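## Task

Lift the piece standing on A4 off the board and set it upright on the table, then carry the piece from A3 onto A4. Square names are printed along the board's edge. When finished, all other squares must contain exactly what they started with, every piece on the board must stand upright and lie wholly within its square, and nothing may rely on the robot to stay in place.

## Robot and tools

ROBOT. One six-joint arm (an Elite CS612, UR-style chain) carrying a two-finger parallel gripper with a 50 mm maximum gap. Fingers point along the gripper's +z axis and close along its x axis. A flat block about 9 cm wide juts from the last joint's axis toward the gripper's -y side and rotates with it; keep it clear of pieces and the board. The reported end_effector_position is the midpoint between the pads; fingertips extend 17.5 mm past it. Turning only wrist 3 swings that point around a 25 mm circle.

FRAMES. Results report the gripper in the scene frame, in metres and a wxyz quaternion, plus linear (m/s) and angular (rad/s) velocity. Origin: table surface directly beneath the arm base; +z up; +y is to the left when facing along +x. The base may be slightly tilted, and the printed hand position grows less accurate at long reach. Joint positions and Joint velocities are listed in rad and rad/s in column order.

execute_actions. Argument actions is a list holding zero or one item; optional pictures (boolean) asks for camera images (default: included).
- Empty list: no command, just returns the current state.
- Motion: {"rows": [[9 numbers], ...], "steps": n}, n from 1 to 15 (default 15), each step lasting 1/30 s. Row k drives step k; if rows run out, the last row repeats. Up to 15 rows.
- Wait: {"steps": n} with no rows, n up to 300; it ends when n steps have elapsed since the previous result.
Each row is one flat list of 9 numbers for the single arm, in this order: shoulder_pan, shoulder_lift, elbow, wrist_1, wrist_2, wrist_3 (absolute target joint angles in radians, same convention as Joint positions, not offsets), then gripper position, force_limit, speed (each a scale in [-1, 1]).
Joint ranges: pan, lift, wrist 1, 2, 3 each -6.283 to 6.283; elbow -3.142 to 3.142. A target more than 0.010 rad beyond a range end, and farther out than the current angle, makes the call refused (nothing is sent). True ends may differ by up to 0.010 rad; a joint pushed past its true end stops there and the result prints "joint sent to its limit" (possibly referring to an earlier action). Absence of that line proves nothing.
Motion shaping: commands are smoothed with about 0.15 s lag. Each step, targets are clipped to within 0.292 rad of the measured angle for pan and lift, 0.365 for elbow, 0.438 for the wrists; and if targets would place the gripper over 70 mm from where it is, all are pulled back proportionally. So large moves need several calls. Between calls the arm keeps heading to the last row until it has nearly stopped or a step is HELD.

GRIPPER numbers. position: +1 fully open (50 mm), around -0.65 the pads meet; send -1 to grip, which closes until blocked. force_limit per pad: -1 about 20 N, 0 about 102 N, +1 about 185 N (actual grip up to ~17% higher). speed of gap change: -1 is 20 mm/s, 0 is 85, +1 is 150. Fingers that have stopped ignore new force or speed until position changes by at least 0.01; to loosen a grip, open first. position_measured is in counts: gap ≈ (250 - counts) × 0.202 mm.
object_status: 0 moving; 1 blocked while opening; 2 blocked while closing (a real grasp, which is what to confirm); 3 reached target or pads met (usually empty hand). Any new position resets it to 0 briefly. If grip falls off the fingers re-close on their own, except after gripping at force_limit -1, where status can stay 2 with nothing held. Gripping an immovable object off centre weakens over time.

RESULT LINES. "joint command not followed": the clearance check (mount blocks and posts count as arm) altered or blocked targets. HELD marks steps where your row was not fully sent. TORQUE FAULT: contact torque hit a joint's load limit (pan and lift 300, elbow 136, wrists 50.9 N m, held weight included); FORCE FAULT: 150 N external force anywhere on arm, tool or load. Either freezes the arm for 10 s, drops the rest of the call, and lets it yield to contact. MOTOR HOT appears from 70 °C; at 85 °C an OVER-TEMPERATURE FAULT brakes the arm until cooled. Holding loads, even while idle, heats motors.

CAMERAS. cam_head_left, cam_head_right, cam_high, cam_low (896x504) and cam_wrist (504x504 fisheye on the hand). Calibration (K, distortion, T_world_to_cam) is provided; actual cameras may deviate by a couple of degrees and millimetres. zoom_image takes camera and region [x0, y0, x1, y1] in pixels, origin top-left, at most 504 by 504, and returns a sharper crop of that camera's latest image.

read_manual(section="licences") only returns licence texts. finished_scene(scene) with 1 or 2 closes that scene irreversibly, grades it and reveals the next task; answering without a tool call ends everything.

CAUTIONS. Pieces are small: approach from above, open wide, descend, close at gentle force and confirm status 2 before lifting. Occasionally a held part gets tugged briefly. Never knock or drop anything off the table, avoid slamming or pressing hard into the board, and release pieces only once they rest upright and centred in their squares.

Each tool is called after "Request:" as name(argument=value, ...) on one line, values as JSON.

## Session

Request:
execute_actions(actions=[])

Scene clock: 0.00 s of 4400.00 s.
end_effector_position=(+0.0666, +0.1211, +0.3725) position_measured=3 object_status=3 end_effector_quat_wxyz=(-0.178, +0.923, +0.256, -0.226) end_effector_velocity=(+0.000, +0.000, -0.000) end_effector_angular_velocity=(+0.001, +0.000, +0.000)
Joint positions: [ 1.764 -1.901  2.449 -1.053 -1.977 -0.387]
Joint velocities: [ 0.  0.  0.  0. -0. -0.]
Motor temperatures (°C, as the motors report them): [25 26 27 29 33 30]
camera_calibration (this result's frames):
cam_wrist: T_world_to_cam=[[0.769926, 0.532921, -0.351011, 0.0137262], [0.525316, -0.841601, -0.1255, 0.107442], [-0.362293, -0.0877658, -0.927923, 0.526438], [0, 0, 0, 1]] pos_world=[0.123716, 0.129311, 0.506796]

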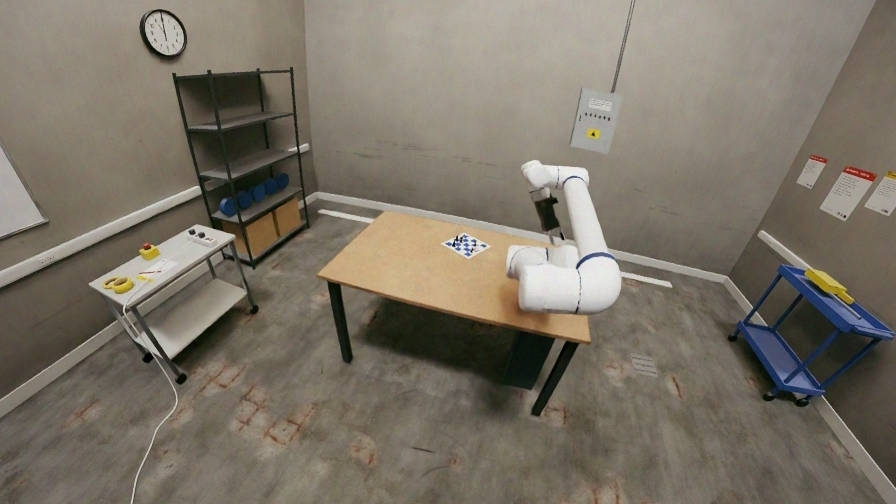

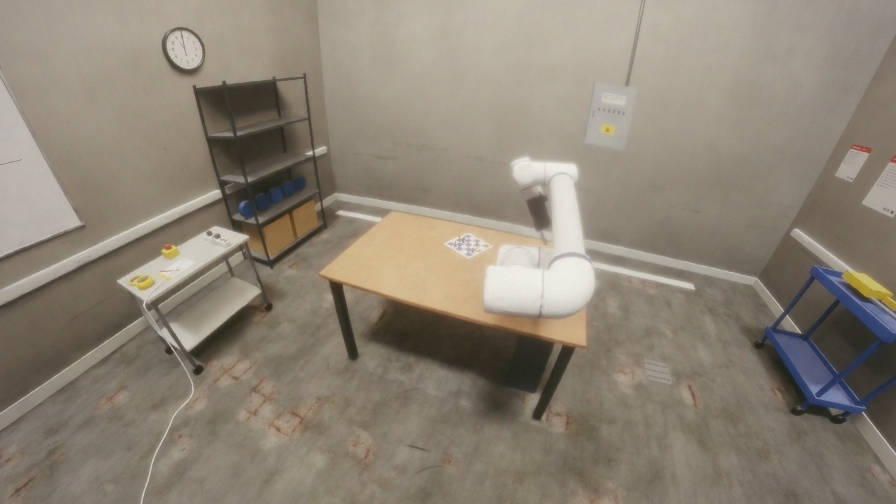

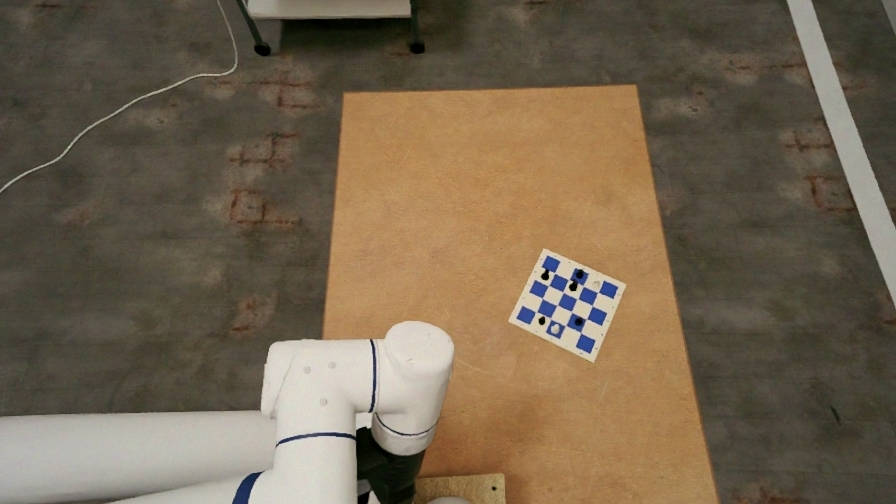

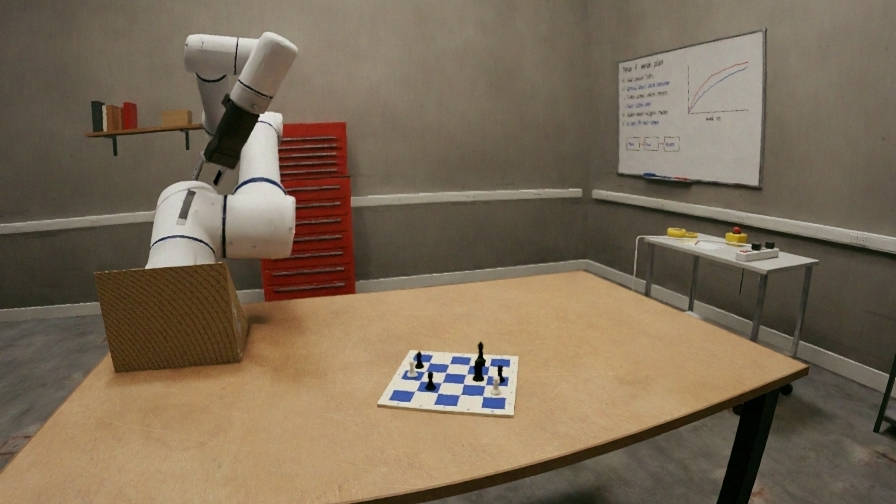

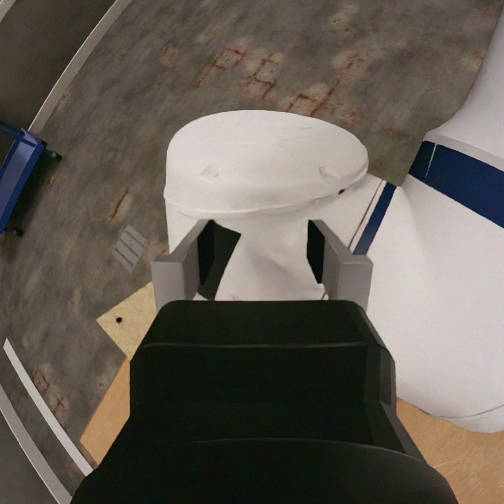

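Request:
zoom_image(camera="cam_high", region=[495, 240, 640, 370])

Request:
zoom_image(camera="cam_low", region=[365, 330, 535, 425])

Region (495, 240, 640, 370) of cam_high's 896x504 image, scaled by 3.476, with more detail than that image has; it fills the top 452 rows of this view, and the rest is white.

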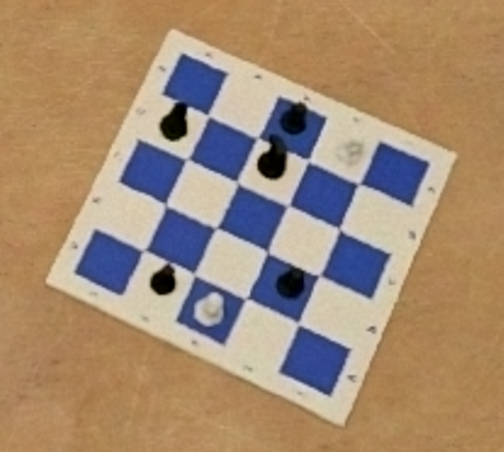

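Region (365, 330, 535, 425) of cam_low's 896x504 image, scaled by 2.965, with more detail than that image has; it fills the top 282 rows of this view, and the rest is white.

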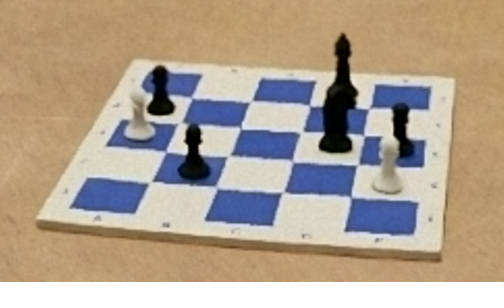

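Request:
execute_actions(actions=[{"rows": [[1.7644,-1.9002,2.4489,-1.0540,-1.9763,-0.3872,0.3,0.0,-0.5],[1.7657,-1.8977,2.4485,-1.0571,-1.9742,-0.3876,0.3,0.0,-0.5],[1.7677,-1.8936,2.4479,-1.0622,-1.9708,-0.3883,0.3,0.0,-0.5],[1.7705,-1.8880,2.4470,-1.0691,-1.9662,-0.3894,0.3,0.0,-0.5],[1.7741,-1.8809,2.4459,-1.0779,-1.9603,-0.3906,0.3,0.0,-0.5],[1.7784,-1.8725,2.4446,-1.0885,-1.9532,-0.3922,0.3,0.0,-0.5],[1.7833,-1.8626,2.4431,-1.1007,-1.9450,-0.3940,0.3,0.0,-0.5],[1.7889,-1.8515,2.4414,-1.1146,-1.9357,-0.3960,0.3,0.0,-0.5],[1.7951,-1.8391,2.4395,-1.1300,-1.9254,-0.3982,0.3,0.0,-0.5],[1.8020,-1.8255,2.4374,-1.1469,-1.9141,-0.4007,0.3,0.0,-0.5],[1.8094,-1.8108,2.4352,-1.1652,-1.9018,-0.4033,0.3,0.0,-0.5],[1.8173,-1.7950,2.4327,-1.1848,-1.8886,-0.4062,0.3,0.0,-0.5],[1.8258,-1.7782,2.4302,-1.2057,-1.8746,-0.4092,0.3,0.0,-0.5],[1.8347,-1.7604,2.4274,-1.2278,-1.8598,-0.4125,0.3,0.0,-0.5],[1.8441,-1.7417,2.4246,-1.2510,-1.8442,-0.4158,0.3,0.0,-0.5]], "steps": 15}], pictures=false)

Request:
execute_actions(actions=[{"rows": [[1.8539,-1.7222,2.4216,-1.2753,-1.8280,-0.4194,0.3,0.0,-0.5],[1.8641,-1.7019,2.4185,-1.3006,-1.8110,-0.4231,0.3,0.0,-0.5],[1.8747,-1.6808,2.4152,-1.3267,-1.7935,-0.4269,0.3,0.0,-0.5],[1.8857,-1.6591,2.4119,-1.3538,-1.7753,-0.4308,0.3,0.0,-0.5],[1.8969,-1.6367,2.4085,-1.3816,-1.7567,-0.4349,0.3,0.0,-0.5],[1.9084,-1.6138,2.4050,-1.4101,-1.7376,-0.4390,0.3,0.0,-0.5],[1.9202,-1.5904,2.4014,-1.4392,-1.7181,-0.4433,0.3,0.0,-0.5],[1.9322,-1.5665,2.3977,-1.4689,-1.6981,-0.4476,0.3,0.0,-0.5],[1.9444,-1.5422,2.3940,-1.4991,-1.6779,-0.4520,0.3,0.0,-0.5],[1.9568,-1.5176,2.3902,-1.5297,-1.6574,-0.4564,0.3,0.0,-0.5],[1.9693,-1.4927,2.3864,-1.5607,-1.6366,-0.4609,0.3,0.0,-0.5],[1.9820,-1.4675,2.3825,-1.5919,-1.6157,-0.4655,0.3,0.0,-0.5],[1.9947,-1.4422,2.3787,-1.6234,-1.5946,-0.4701,0.3,0.0,-0.5],[2.0075,-1.4168,2.3748,-1.6550,-1.5734,-0.4747,0.3,0.0,-0.5],[2.0203,-1.3914,2.3709,-1.6867,-1.5522,-0.4793,0.3,0.0,-0.5]], "steps": 15}], pictures=false)

Request:
execute_actions(actions=[{"rows": [[2.0331,-1.3659,2.3669,-1.7183,-1.5309,-0.4839,0.3,0.0,-0.5],[2.0459,-1.3405,2.3630,-1.7499,-1.5097,-0.4885,0.3,0.0,-0.5],[2.0586,-1.3152,2.3592,-1.7814,-1.4886,-0.4931,0.3,0.0,-0.5],[2.0713,-1.2900,2.3553,-1.8126,-1.4677,-0.4977,0.3,0.0,-0.5],[2.0838,-1.2651,2.3515,-1.8436,-1.4469,-0.5022,0.3,0.0,-0.5],[2.0962,-1.2405,2.3477,-1.8742,-1.4264,-0.5066,0.3,0.0,-0.5],[2.1084,-1.2162,2.3440,-1.9044,-1.4062,-0.5110,0.3,0.0,-0.5],[2.1204,-1.1923,2.3403,-1.9341,-1.3862,-0.5153,0.3,0.0,-0.5],[2.1322,-1.1689,2.3367,-1.9632,-1.3667,-0.5196,0.3,0.0,-0.5],[2.1437,-1.1460,2.3332,-1.9917,-1.3476,-0.5237,0.3,0.0,-0.5],[2.1549,-1.1236,2.3298,-2.0195,-1.3290,-0.5278,0.3,0.0,-0.5],[2.1659,-1.1019,2.3265,-2.0466,-1.3108,-0.5317,0.3,0.0,-0.5],[2.1765,-1.0808,2.3232,-2.0727,-1.2933,-0.5355,0.3,0.0,-0.5],[2.1867,-1.0605,2.3201,-2.0980,-1.2763,-0.5392,0.3,0.0,-0.5],[2.1965,-1.0410,2.3171,-2.1223,-1.2601,-0.5428,0.3,0.0,-0.5]], "steps": 15}], pictures=false)

Request:
execute_actions(actions=[{"rows": [[2.2059,-1.0223,2.3143,-2.1455,-1.2445,-0.5461,0.3,0.0,-0.5],[2.2148,-1.0045,2.3115,-2.1676,-1.2297,-0.5494,0.3,0.0,-0.5],[2.2233,-0.9877,2.3090,-2.1885,-1.2157,-0.5524,0.3,0.0,-0.5],[2.2312,-0.9719,2.3065,-2.2081,-1.2025,-0.5553,0.3,0.0,-0.5],[2.2386,-0.9572,2.3043,-2.2264,-1.1902,-0.5579,0.3,0.0,-0.5],[2.2455,-0.9436,2.3022,-2.2433,-1.1789,-0.5604,0.3,0.0,-0.5],[2.2517,-0.9312,2.3003,-2.2587,-1.1686,-0.5626,0.3,0.0,-0.5],[2.2573,-0.9201,2.2986,-2.2726,-1.1593,-0.5646,0.3,0.0,-0.5],[2.2622,-0.9102,2.2971,-2.2848,-1.1511,-0.5664,0.3,0.0,-0.5],[2.2665,-0.9018,2.2958,-2.2954,-1.1440,-0.5680,0.3,0.0,-0.5],[2.2701,-0.8947,2.2947,-2.3042,-1.1381,-0.5692,0.3,0.0,-0.5],[2.2729,-0.8891,2.2938,-2.3111,-1.1335,-0.5703,0.3,0.0,-0.5],[2.2749,-0.8850,2.2932,-2.3162,-1.1301,-0.5710,0.3,0.0,-0.5],[2.2762,-0.8825,2.2928,-2.3193,-1.1280,-0.5714,0.3,0.0,-0.5],[2.2766,-0.8817,2.2927,-2.3203,-1.1273,-0.5716,0.3,0.0,-0.5]], "steps": 15}], pictures=false)

Request:
execute_actions(actions=[{"steps": 18}])

Request:
zoom_image(camera="cam_wrist", region=[130, 110, 390, 300])

Scene clock: 120.50 s of 4400.00 s.
end_effector_position=(+0.1006, +0.0775, +0.3643) position_measured=107 object_status=0 end_effector_quat_wxyz=(-0.155, +0.926, +0.274, -0.207) end_effector_velocity=(+0.159, -0.193, -0.047) end_effector_angular_velocity=(-0.095, -0.244, +0.165)
Joint positions: [ 1.816 -1.798  2.433 -1.181 -1.891 -0.406]
Joint velocities: [ 0.231  0.46  -0.071 -0.567  0.381 -0.083]
Motor temperatures (°C, as the motors report them): [25 26 27 29 33 30]
Steps of this call (steps 1 to 90: nothing new was sent; then 117.00 s passed at rest; steps 91 to 105: all 15 steps of this action). Readings (joint positions | what the end effector reports):
91: [1.764 -1.901 2.449 -1.053 -1.977 -0.387] | position_measured=9 object_status=0
92: [1.764 -1.901 2.449 -1.053 -1.977 -0.387] | position_measured=17 object_status=0
94: [1.765 -1.898 2.449 -1.057 -1.974 -0.388] | position_measured=35 object_status=0
98: [1.775 -1.879 2.446 -1.081 -1.958 -0.391] | position_measured=69 object_status=0
105: the state above

Scene clock: 121.00 s of 4400.00 s.
end_effector_position=(+0.2248, -0.0517, +0.3101) position_measured=107 object_status=3 end_effector_quat_wxyz=(-0.091, +0.924, +0.343, -0.142) end_effector_velocity=(+0.310, -0.276, -0.177) end_effector_angular_velocity=(-0.091, -0.409, +0.370)
Joint positions: [ 1.976 -1.48   2.384 -1.577 -1.626 -0.463]
Joint velocities: [ 0.371  0.734 -0.112 -0.909  0.609 -0.133]
Motor temperatures (°C, as the motors report them): [25 26 27 29 33 30]
Steps of this call (steps 1 to 15: all 15 steps of this action). Readings (joint positions | what the end effector reports):
1: [1.824 -1.782 2.431 -1.201 -1.878 -0.409] | position_measured=107 object_status=0
2: [1.832 -1.765 2.428 -1.222 -1.864 -0.412] | position_measured=107 object_status=0
4: [1.851 -1.728 2.422 -1.268 -1.833 -0.418] | position_measured=107 object_status=0
8: [1.893 -1.645 2.410 -1.371 -1.764 -0.433] | position_measured=107 object_status=3
15: the state above

Scene clock: 121.50 s of 4400.00 s.
end_effector_position=(+0.3805, -0.1669, +0.1939) position_measured=107 object_status=3 end_effector_quat_wxyz=(-0.029, +0.894, +0.443, -0.059) end_effector_velocity=(+0.265, -0.157, -0.255) end_effector_angular_velocity=(+0.002, -0.357, +0.408)
Joint positions: [ 2.158 -1.117  2.329 -2.028 -1.323 -0.529]
Joint velocities: [ 0.323  0.642 -0.098 -0.792  0.532 -0.116]
Motor temperatures (°C, as the motors report them): [25 26 27 29 33 30]
Steps of this call (steps 1 to 15: all 15 steps of this action). Readings (joint positions | what the end effector reports):
1: [1.988 -1.455 2.381 -1.608 -1.605 -0.468] | position_measured=107 object_status=3
2: [2.001 -1.430 2.377 -1.639 -1.584 -0.472] | position_measured=107 object_status=3
4: [2.026 -1.381 2.369 -1.700 -1.543 -0.481] | position_measured=107 object_status=3
8: [2.075 -1.282 2.354 -1.822 -1.461 -0.499] | position_measured=107 object_status=3
15: the state above

Scene clock: 122.00 s of 4400.00 s.
end_effector_position=(+0.4649, -0.2090, +0.0988) position_measured=107 object_status=3 end_effector_quat_wxyz=(-0.001, +0.861, +0.508, -0.005) end_effector_velocity=(+0.056, -0.022, -0.076) end_effector_angular_velocity=(+0.015, -0.085, +0.112)
Joint positions: [ 2.268 -0.899  2.295 -2.299 -1.142 -0.568]
Joint velocities: [ 0.081  0.16  -0.025 -0.196  0.132 -0.029]
Motor temperatures (°C, as the motors report them): [25 26 27 29 33 30]
Steps of this call (steps 1 to 15: all 15 steps of this action). Readings (joint positions | what the end effector reports):
1: [2.169 -1.096 2.326 -2.054 -1.306 -0.533] | position_measured=107 object_status=3
2: [2.179 -1.075 2.322 -2.080 -1.289 -0.537] | position_measured=107 object_status=3
4: [2.199 -1.036 2.316 -2.128 -1.256 -0.544] | position_measured=107 object_status=3
8: [2.232 -0.970 2.306 -2.210 -1.201 -0.556] | position_measured=107 object_status=3
15: the state above

Scene clock: 122.60 s of 4400.00 s.
end_effector_position=(+0.4709, -0.2113, +0.0907) position_measured=107 object_status=3 end_effector_quat_wxyz=(+0.000, +0.858, +0.514, -0.000) end_effector_velocity=(+0.000, +0.000, -0.001) end_effector_angular_velocity=(+0.001, +0.000, +0.001)
Joint positions: [ 2.277 -0.882  2.293 -2.32  -1.127 -0.572]
Joint velocities: [ 0.001  0.002 -0.    -0.001  0.001 -0.   ]
Motor temperatures (°C, as the motors report them): [25 26 27 29 33 30]
Steps of this call (steps 1 to 18: the robot went on to your last target). Readings (joint positions | what the end effector reports):
1: [2.270 -0.894 2.295 -2.305 -1.138 -0.569] | position_measured=107 object_status=3
2: [2.272 -0.891 2.294 -2.309 -1.135 -0.570] | position_measured=107 object_status=3
4: [2.274 -0.887 2.293 -2.314 -1.131 -0.571] | position_measured=107 object_status=3
8: [2.276 -0.883 2.293 -2.319 -1.128 -0.571] | position_measured=107 object_status=3
18: the state above
camera_calibration (this result's frames):
cam_wrist: T_world_to_cam=[[0.496804, 0.867722, -0.0156358, -0.0504233], [0.818345, -0.462383, 0.341339, -0.520179], [0.288958, -0.182374, -0.93981, 0.056622], [0, 0, 0, 1]] pos_world=[0.434375, -0.186442, 0.229983]

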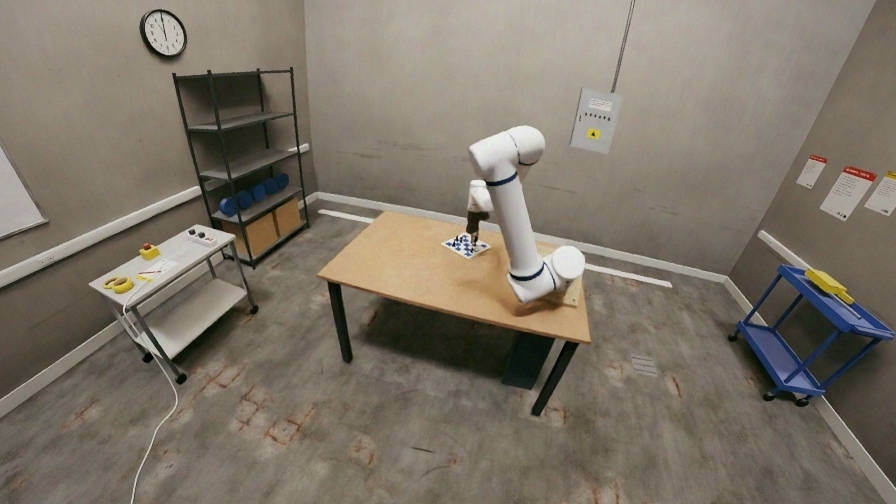

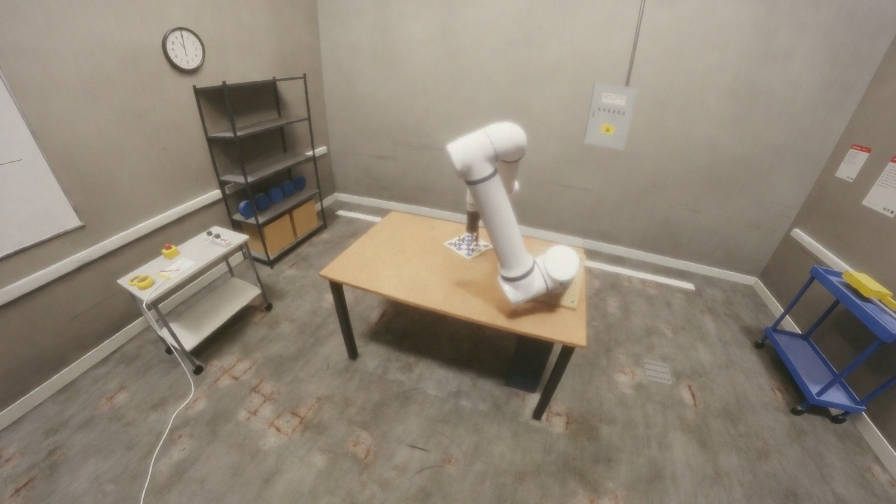

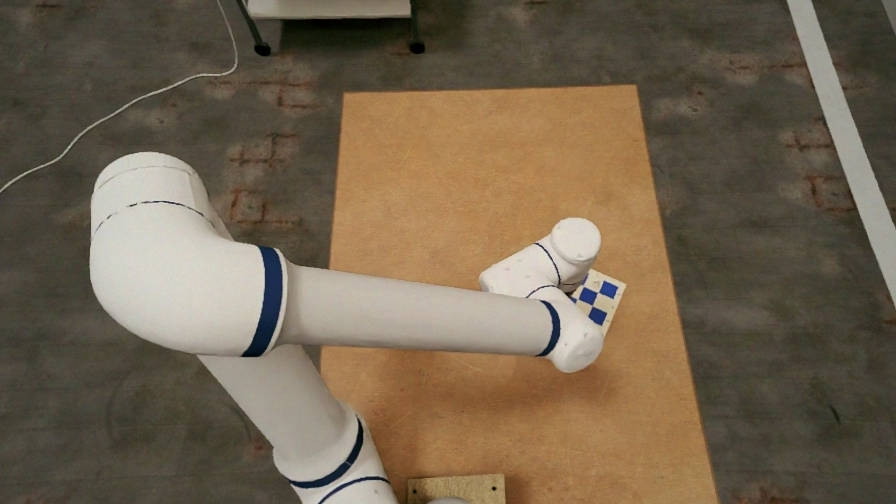

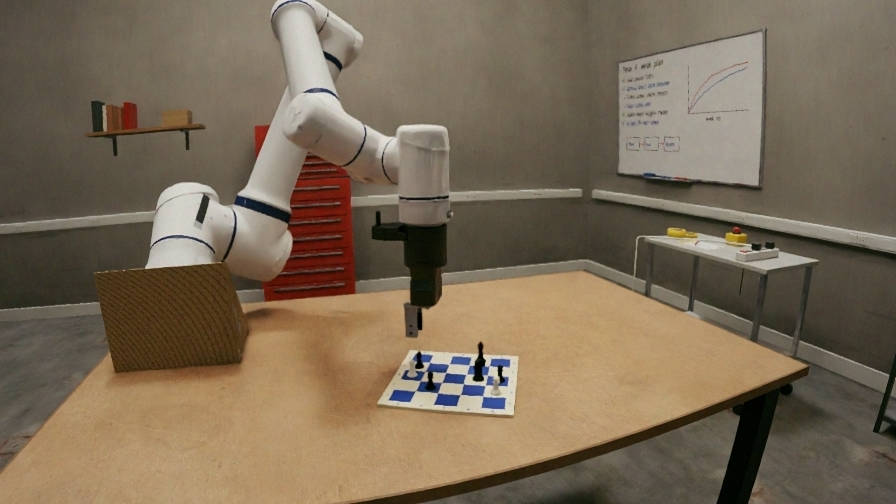

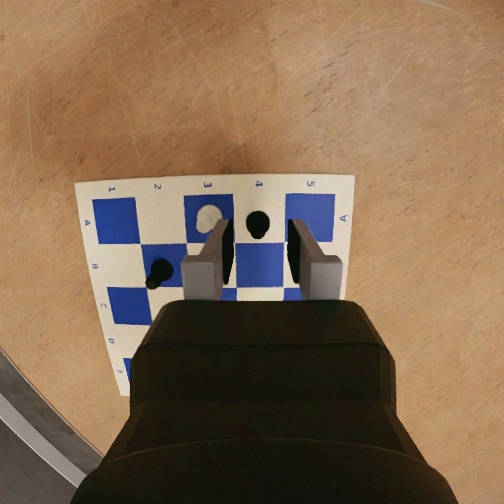

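Region (130, 110, 390, 300) of cam_wrist's 504x504 image, scaled by 1.938, with more detail than that image has; it fills the top 368 rows of this view, and the rest is white.

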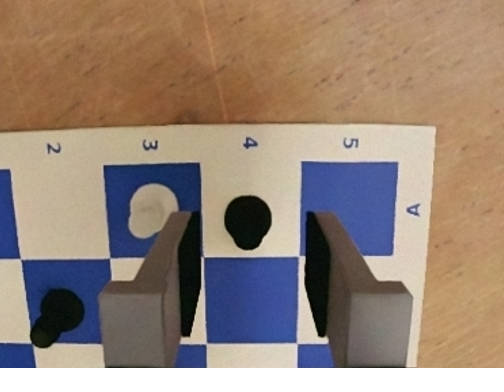

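Request:
execute_actions(actions=[])

Scene clock: 143.80 s of 4400.00 s.
end_effector_position=(+0.4709, -0.2113, +0.0906) position_measured=107 object_status=3 end_effector_quat_wxyz=(+0.000, +0.858, +0.514, -0.000) end_effector_velocity=(+0.000, -0.000, +0.000) end_effector_angular_velocity=(-0.001, -0.001, +0.001)
Joint positions: [ 2.277 -0.882  2.293 -2.32  -1.127 -0.572]
Joint velocities: [ 0.    -0.001  0.    -0.001  0.    -0.   ]
Motor temperatures (°C, as the motors report them): [25 26 27 29 33 30]
Steps of this call (steps 1 to 15: the robot went on to your last target; steps 16 to 90: nothing new was sent; then 18.20 s passed at rest). Readings (joint positions | what the end effector reports):
1: [2.277 -0.882 2.293 -2.320 -1.127 -0.572] | position_measured=107 object_status=3
2: [2.277 -0.882 2.293 -2.320 -1.127 -0.572] | position_measured=107 object_status=3
4: [2.277 -0.882 2.293 -2.320 -1.127 -0.572] | position_measured=107 object_status=3
8: [2.277 -0.882 2.293 -2.320 -1.127 -0.572] | position_measured=107 object_status=3
90: the state above
The arm was judged still, so your last target was given up. Only a new action makes it travel on or press farther. Fingers that are still opening or closing keep moving.
camera_calibration (this result's frames):
cam_wrist: T_world_to_cam=[[0.496766, 0.867744, -0.0156127, -0.0504073], [0.818356, -0.46235, 0.341359, -0.520188], [0.288994, -0.182352, -0.939803, 0.0565706], [0, 0, 0, 1]] pos_world=[0.434391, -0.186452, 0.229949]

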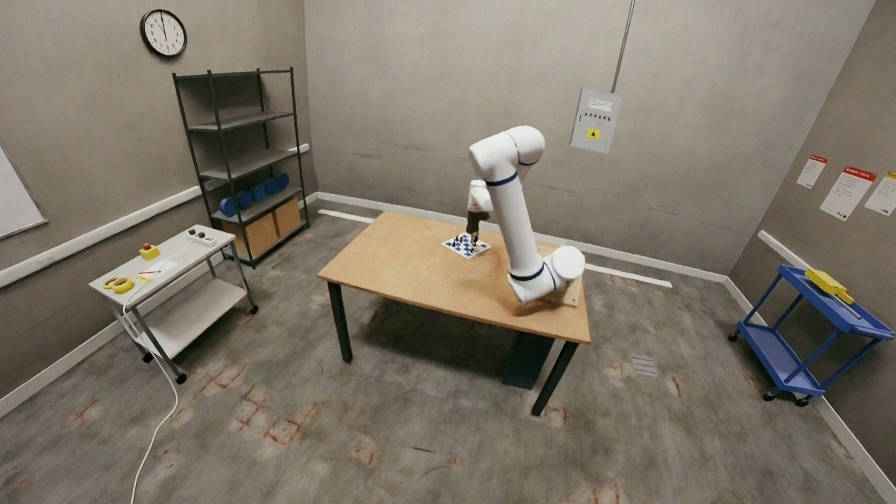

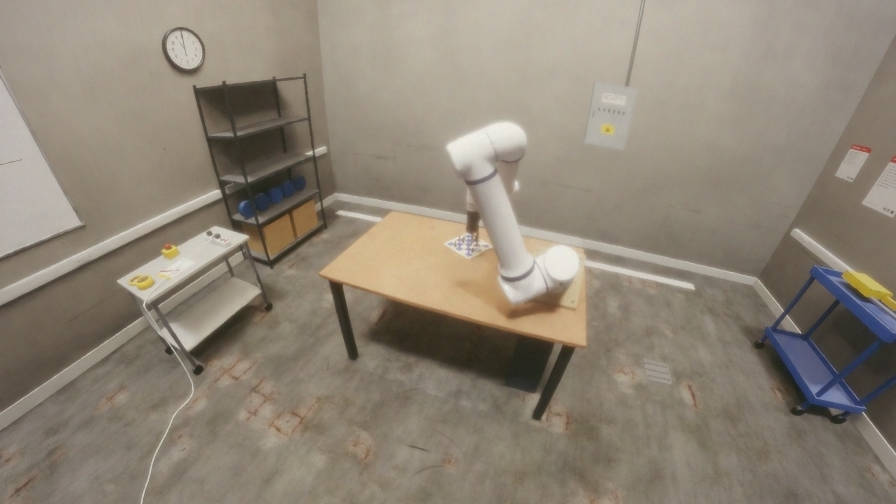

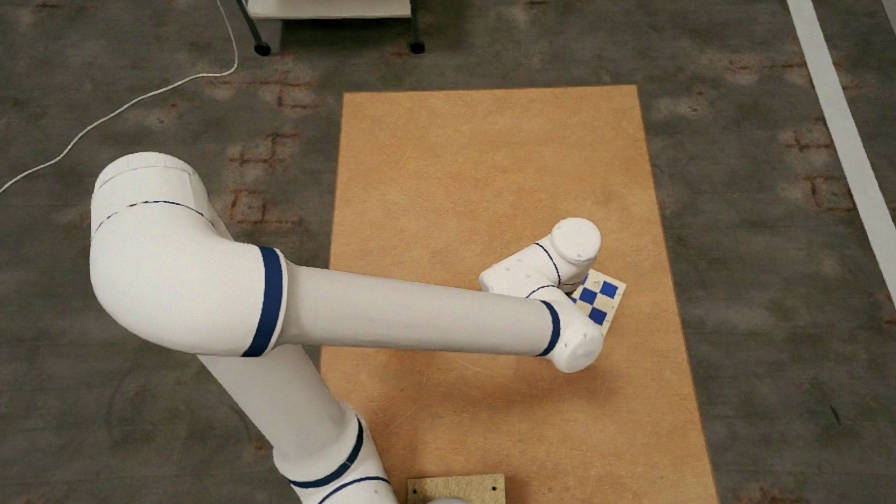

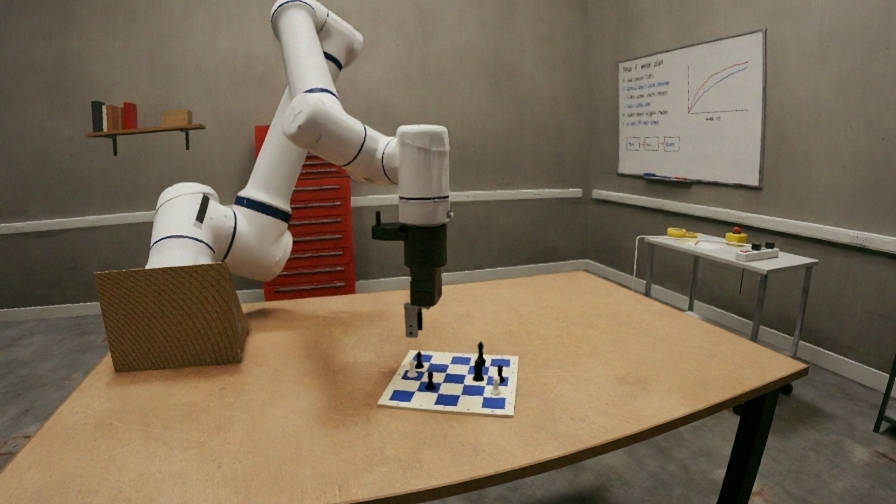

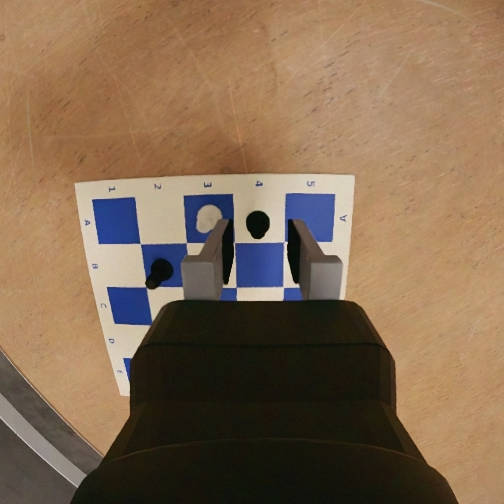

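Request:
execute_actions(actions=[{"rows": [[2.2773,-0.8802,2.2929,-2.3223,-1.1269,-0.5710,0.3,0.0,-0.5],[2.2795,-0.8757,2.2936,-2.3283,-1.1255,-0.5690,0.3,0.0,-0.5],[2.2831,-0.8681,2.2947,-2.3384,-1.1233,-0.5658,0.3,0.0,-0.5],[2.2875,-0.8591,2.2961,-2.3505,-1.1206,-0.5620,0.3,0.0,-0.5],[2.2918,-0.8501,2.2974,-2.3625,-1.1180,-0.5581,0.3,0.0,-0.5],[2.2960,-0.8415,2.2987,-2.3739,-1.1155,-0.5545,0.3,0.0,-0.5],[2.2991,-0.8350,2.2997,-2.3826,-1.1135,-0.5517,0.3,0.0,-0.5],[2.3008,-0.8315,2.3002,-2.3873,-1.1125,-0.5502,0.3,0.0,-0.5]], "steps": 15}], pictures=false)

Request:
execute_actions(actions=[{"steps": 15}])

Scene clock: 183.53 s of 4400.00 s.
end_effector_position=(+0.4736, -0.2144, +0.0620) position_measured=107 object_status=3 end_effector_quat_wxyz=(+0.000, +0.858, +0.514, -0.000) end_effector_velocity=(+0.001, -0.001, -0.013) end_effector_angular_velocity=(-0.000, -0.000, +0.000)
Joint positions: [ 2.3   -0.834  2.3   -2.384 -1.113 -0.551]
Joint velocities: [ 0.01   0.021  0.003 -0.029  0.006  0.009]
Motor temperatures (°C, as the motors report them): [25 26 28 29 33 30]
Steps of this call (steps 1 to 90: nothing new was sent; then 36.23 s passed at rest; steps 91 to 105: all 15 steps of this action). Readings (joint positions | what the end effector reports):
91: [2.277 -0.882 2.293 -2.320 -1.127 -0.572] | position_measured=107 object_status=3
92: [2.277 -0.881 2.293 -2.321 -1.127 -0.572] | position_measured=107 object_status=3
94: [2.279 -0.876 2.293 -2.328 -1.126 -0.569] | position_measured=107 object_status=3
98: [2.291 -0.852 2.297 -2.360 -1.119 -0.559] | position_measured=107 object_status=3
105: the state above

Scene clock: 184.03 s of 4400.00 s.
end_effector_position=(+0.4737, -0.2145, +0.0606) position_measured=107 object_status=3 end_effector_quat_wxyz=(+0.000, +0.858, +0.514, -0.000) end_effector_velocity=(-0.000, +0.000, -0.000) end_effector_angular_velocity=(+0.000, -0.000, -0.000)
Joint positions: [ 2.301 -0.832  2.3   -2.387 -1.113 -0.55 ]
Joint velocities: [-0.  0.  0. -0.  0.  0.]
Motor temperatures (°C, as the motors report them): [25 26 28 29 33 30]
Steps of this call (steps 1 to 15: the robot went on to your last target). Readings (joint positions | what the end effector reports):
1: [2.300 -0.833 2.300 -2.385 -1.113 -0.551] | position_measured=107 object_status=3
2: [2.300 -0.833 2.300 -2.386 -1.113 -0.551] | position_measured=107 object_status=3
4: [2.300 -0.832 2.300 -2.386 -1.113 -0.550] | position_measured=107 object_status=3
8: [2.301 -0.832 2.300 -2.387 -1.113 -0.550] | position_measured=107 object_status=3
15: the state above
The arm was judged still, so your last target was given up. Only a new action makes it travel on or press farther. Fingers that are still opening or closing keep moving.
camera_calibration (this result's frames):
cam_wrist: T_world_to_cam=[[0.496852, 0.867695, -0.0156034, -0.0494841], [0.8183, -0.462428, 0.341388, -0.513733], [0.289005, -0.182387, -0.939793, 0.0269801], [0, 0, 0, 1]] pos_world=[0.437176, -0.189707, 0.199966]

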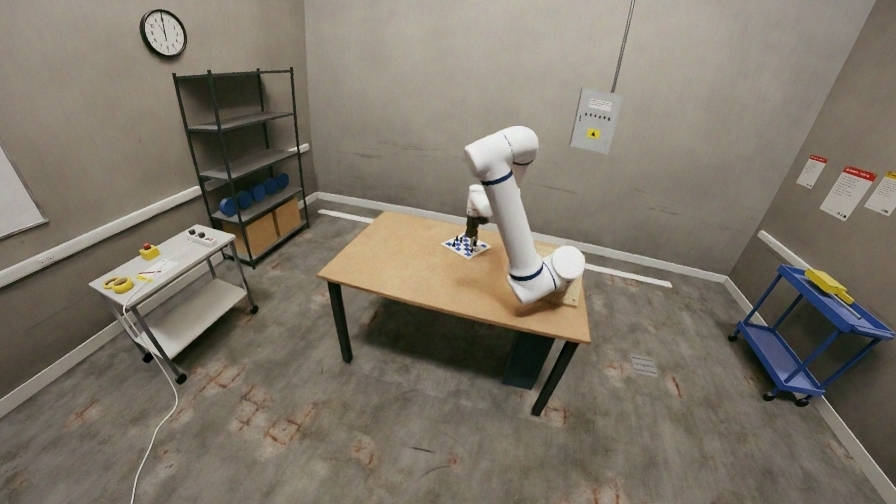

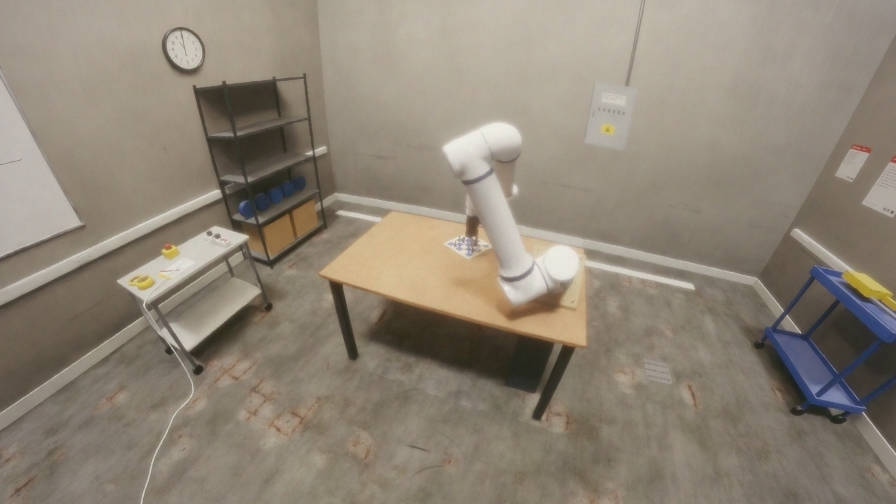

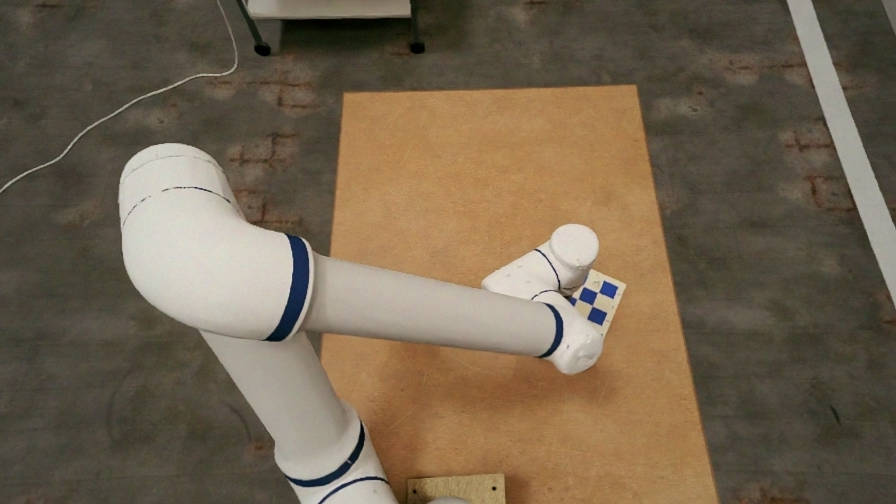

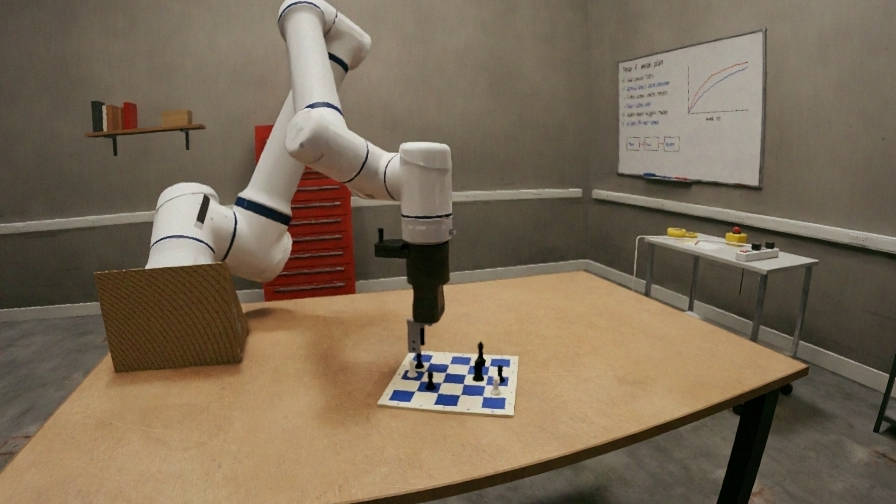

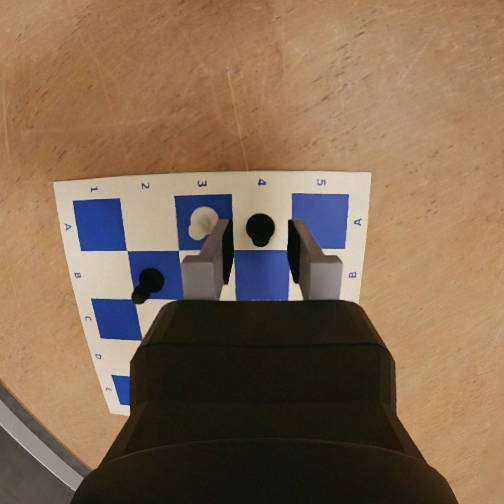

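Request:
zoom_image(camera="cam_wrist", region=[160, 160, 360, 310])

Region (160, 160, 360, 310) of cam_wrist's 504x504 image, scaled by 2.520, with more detail than that image has; it fills the top 378 rows of this view, and the rest is white.

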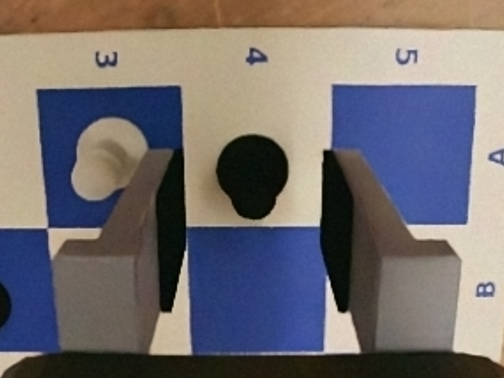

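Request:
execute_actions(actions=[{"rows": [[2.3013,-0.8305,2.3004,-2.3887,-1.1122,-0.5497,0.3,0.0,-0.5],[2.3028,-0.8274,2.3009,-2.3929,-1.1113,-0.5484,0.3,0.0,-0.5],[2.3054,-0.8223,2.3017,-2.3998,-1.1097,-0.5461,0.3,0.0,-0.5],[2.3087,-0.8157,2.3028,-2.4088,-1.1077,-0.5432,0.3,0.0,-0.5],[2.3123,-0.8086,2.3039,-2.4186,-1.1056,-0.5400,0.3,0.0,-0.5],[2.3161,-0.8009,2.3052,-2.4290,-1.1033,-0.5366,0.3,0.0,-0.5],[2.3197,-0.7938,2.3063,-2.4387,-1.1011,-0.5334,0.3,0.0,-0.5],[2.3227,-0.7876,2.3073,-2.4471,-1.0993,-0.5307,0.3,0.0,-0.5],[2.3248,-0.7836,2.3080,-2.4526,-1.0980,-0.5289,0.3,0.0,-0.5],[2.3259,-0.7813,2.3084,-2.4558,-1.0973,-0.5278,0.3,0.0,-0.5],[2.3263,-0.7805,2.3085,-2.4568,-1.0971,-0.5275,0.3,0.0,-0.5]], "steps": 15}], pictures=false)

Request:
execute_actions(actions=[{"steps": 15}])

Scene clock: 304.53 s of 4400.00 s.
end_effector_position=(+0.4751, -0.2161, +0.0318) position_measured=107 object_status=3 end_effector_quat_wxyz=(+0.000, +0.858, +0.514, -0.000) end_effector_velocity=(+0.000, -0.001, -0.020) end_effector_angular_velocity=(+0.001, -0.000, -0.001)
Joint positions: [ 2.325 -0.784  2.308 -2.452 -1.098 -0.529]
Joint velocities: [ 0.016  0.033  0.005 -0.044  0.01   0.015]
Motor temperatures (°C, as the motors report them): [25 26 28 29 33 30]
Steps of this call (steps 1 to 90: nothing new was sent; then 117.00 s passed at rest; steps 91 to 105: all 15 steps of this action). Readings (joint positions | what the end effector reports):
91: [2.301 -0.831 2.300 -2.387 -1.112 -0.550] | position_measured=107 object_status=3
92: [2.301 -0.831 2.300 -2.388 -1.112 -0.550] | position_measured=107 object_status=3
94: [2.303 -0.828 2.301 -2.393 -1.111 -0.548] | position_measured=107 object_status=3
98: [2.312 -0.808 2.304 -2.419 -1.106 -0.540] | position_measured=107 object_status=3
105: the state above

Scene clock: 305.03 s of 4400.00 s.
end_effector_position=(+0.4751, -0.2161, +0.0296) position_measured=107 object_status=3 end_effector_quat_wxyz=(+0.000, +0.858, +0.514, -0.000) end_effector_velocity=(+0.000, +0.000, -0.000) end_effector_angular_velocity=(-0.000, +0.001, +0.001)
Joint positions: [ 2.326 -0.781  2.308 -2.457 -1.097 -0.528]
Joint velocities: [ 0.001 -0.     0.    -0.    -0.     0.   ]
Motor temperatures (°C, as the motors report them): [25 26 28 29 33 30]
Steps of this call (steps 1 to 15: the robot went on to your last target). Readings (joint positions | what the end effector reports):
1: [2.325 -0.783 2.308 -2.453 -1.098 -0.529] | position_measured=107 object_status=3
2: [2.325 -0.782 2.308 -2.454 -1.098 -0.528] | position_measured=107 object_status=3
4: [2.326 -0.782 2.308 -2.455 -1.097 -0.528] | position_measured=107 object_status=3
8: [2.326 -0.781 2.308 -2.456 -1.097 -0.528] | position_measured=107 object_status=3
15: the state above
The arm was judged still, so your last target was given up. Only a new action makes it travel on or press farther. Fingers that are still opening or closing keep moving.
camera_calibration (this result's frames):
cam_wrist: T_world_to_cam=[[0.496801, 0.867725, -0.0155668, -0.0492692], [0.818324, -0.462394, 0.341377, -0.505051], [0.289023, -0.182335, -0.939798, -0.00285542], [0, 0, 0, 1]] pos_world=[0.438597, -0.191301, 0.168962]

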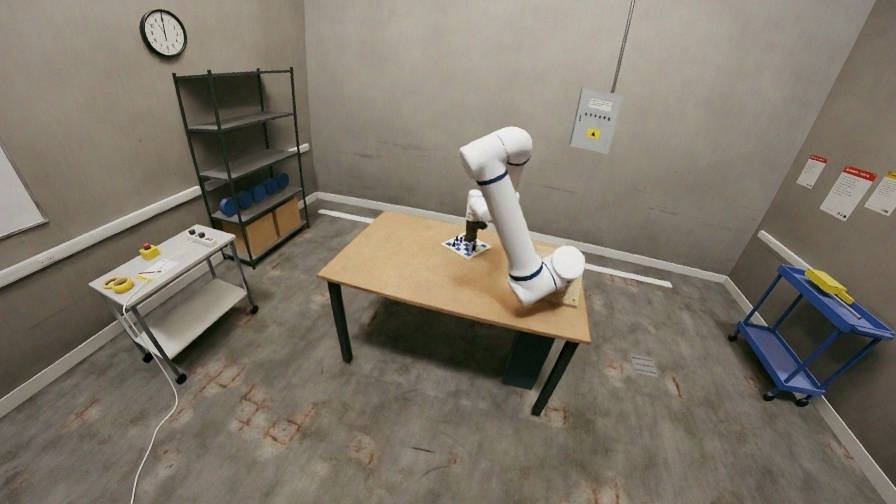

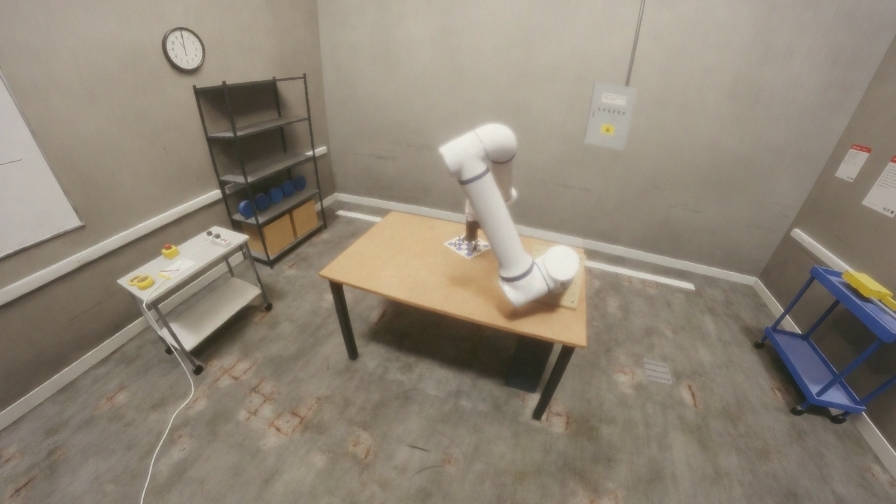

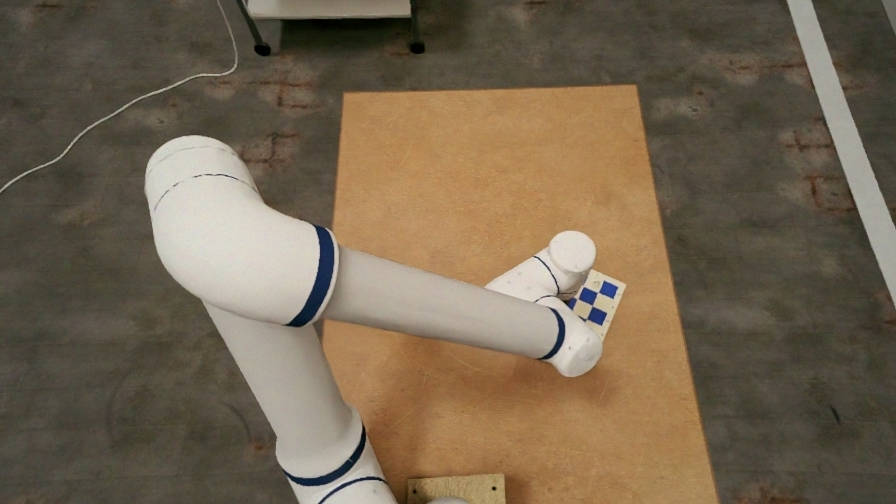

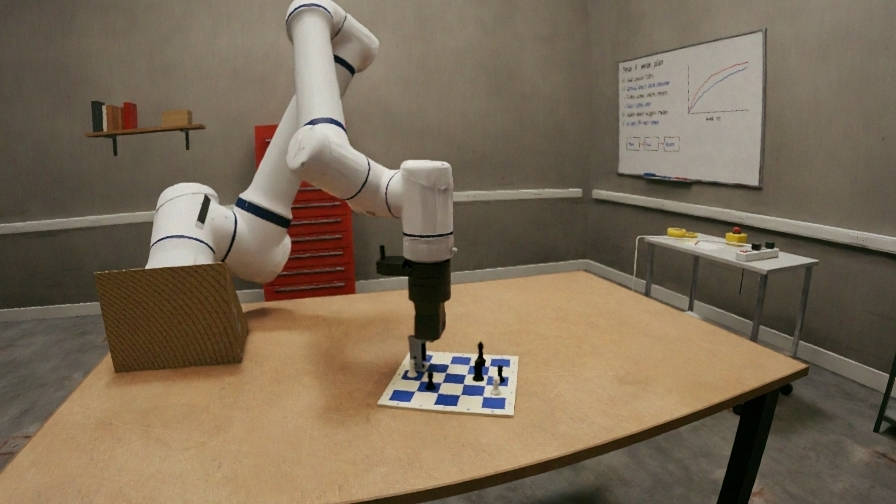

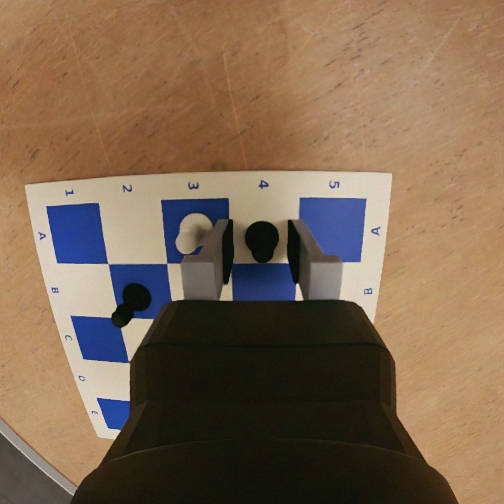

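Request:
zoom_image(camera="cam_wrist", region=[160, 160, 360, 310])

Request:
zoom_image(camera="cam_low", region=[370, 320, 530, 420])

Region (160, 160, 360, 310) of cam_wrist's 504x504 image, scaled by 2.520, with more detail than that image has; it fills the top 378 rows of this view, and the rest is white.

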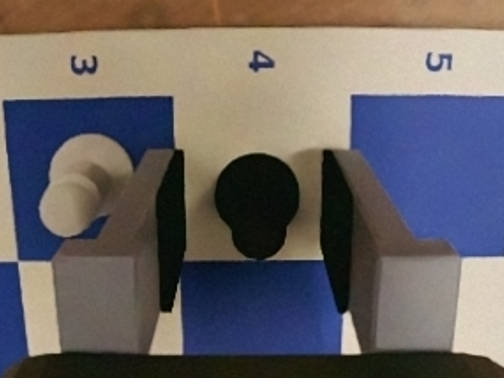

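Region (370, 320, 530, 420) of cam_low's 896x504 image, scaled by 3.150, with more detail than that image has; it fills the top 315 rows of this view, and the rest is white.

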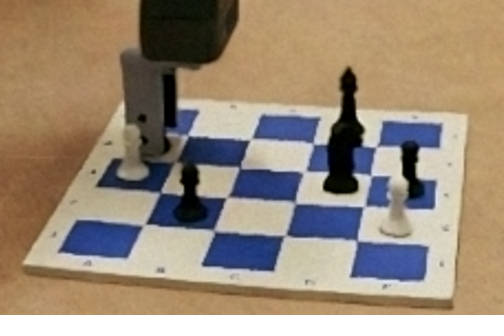

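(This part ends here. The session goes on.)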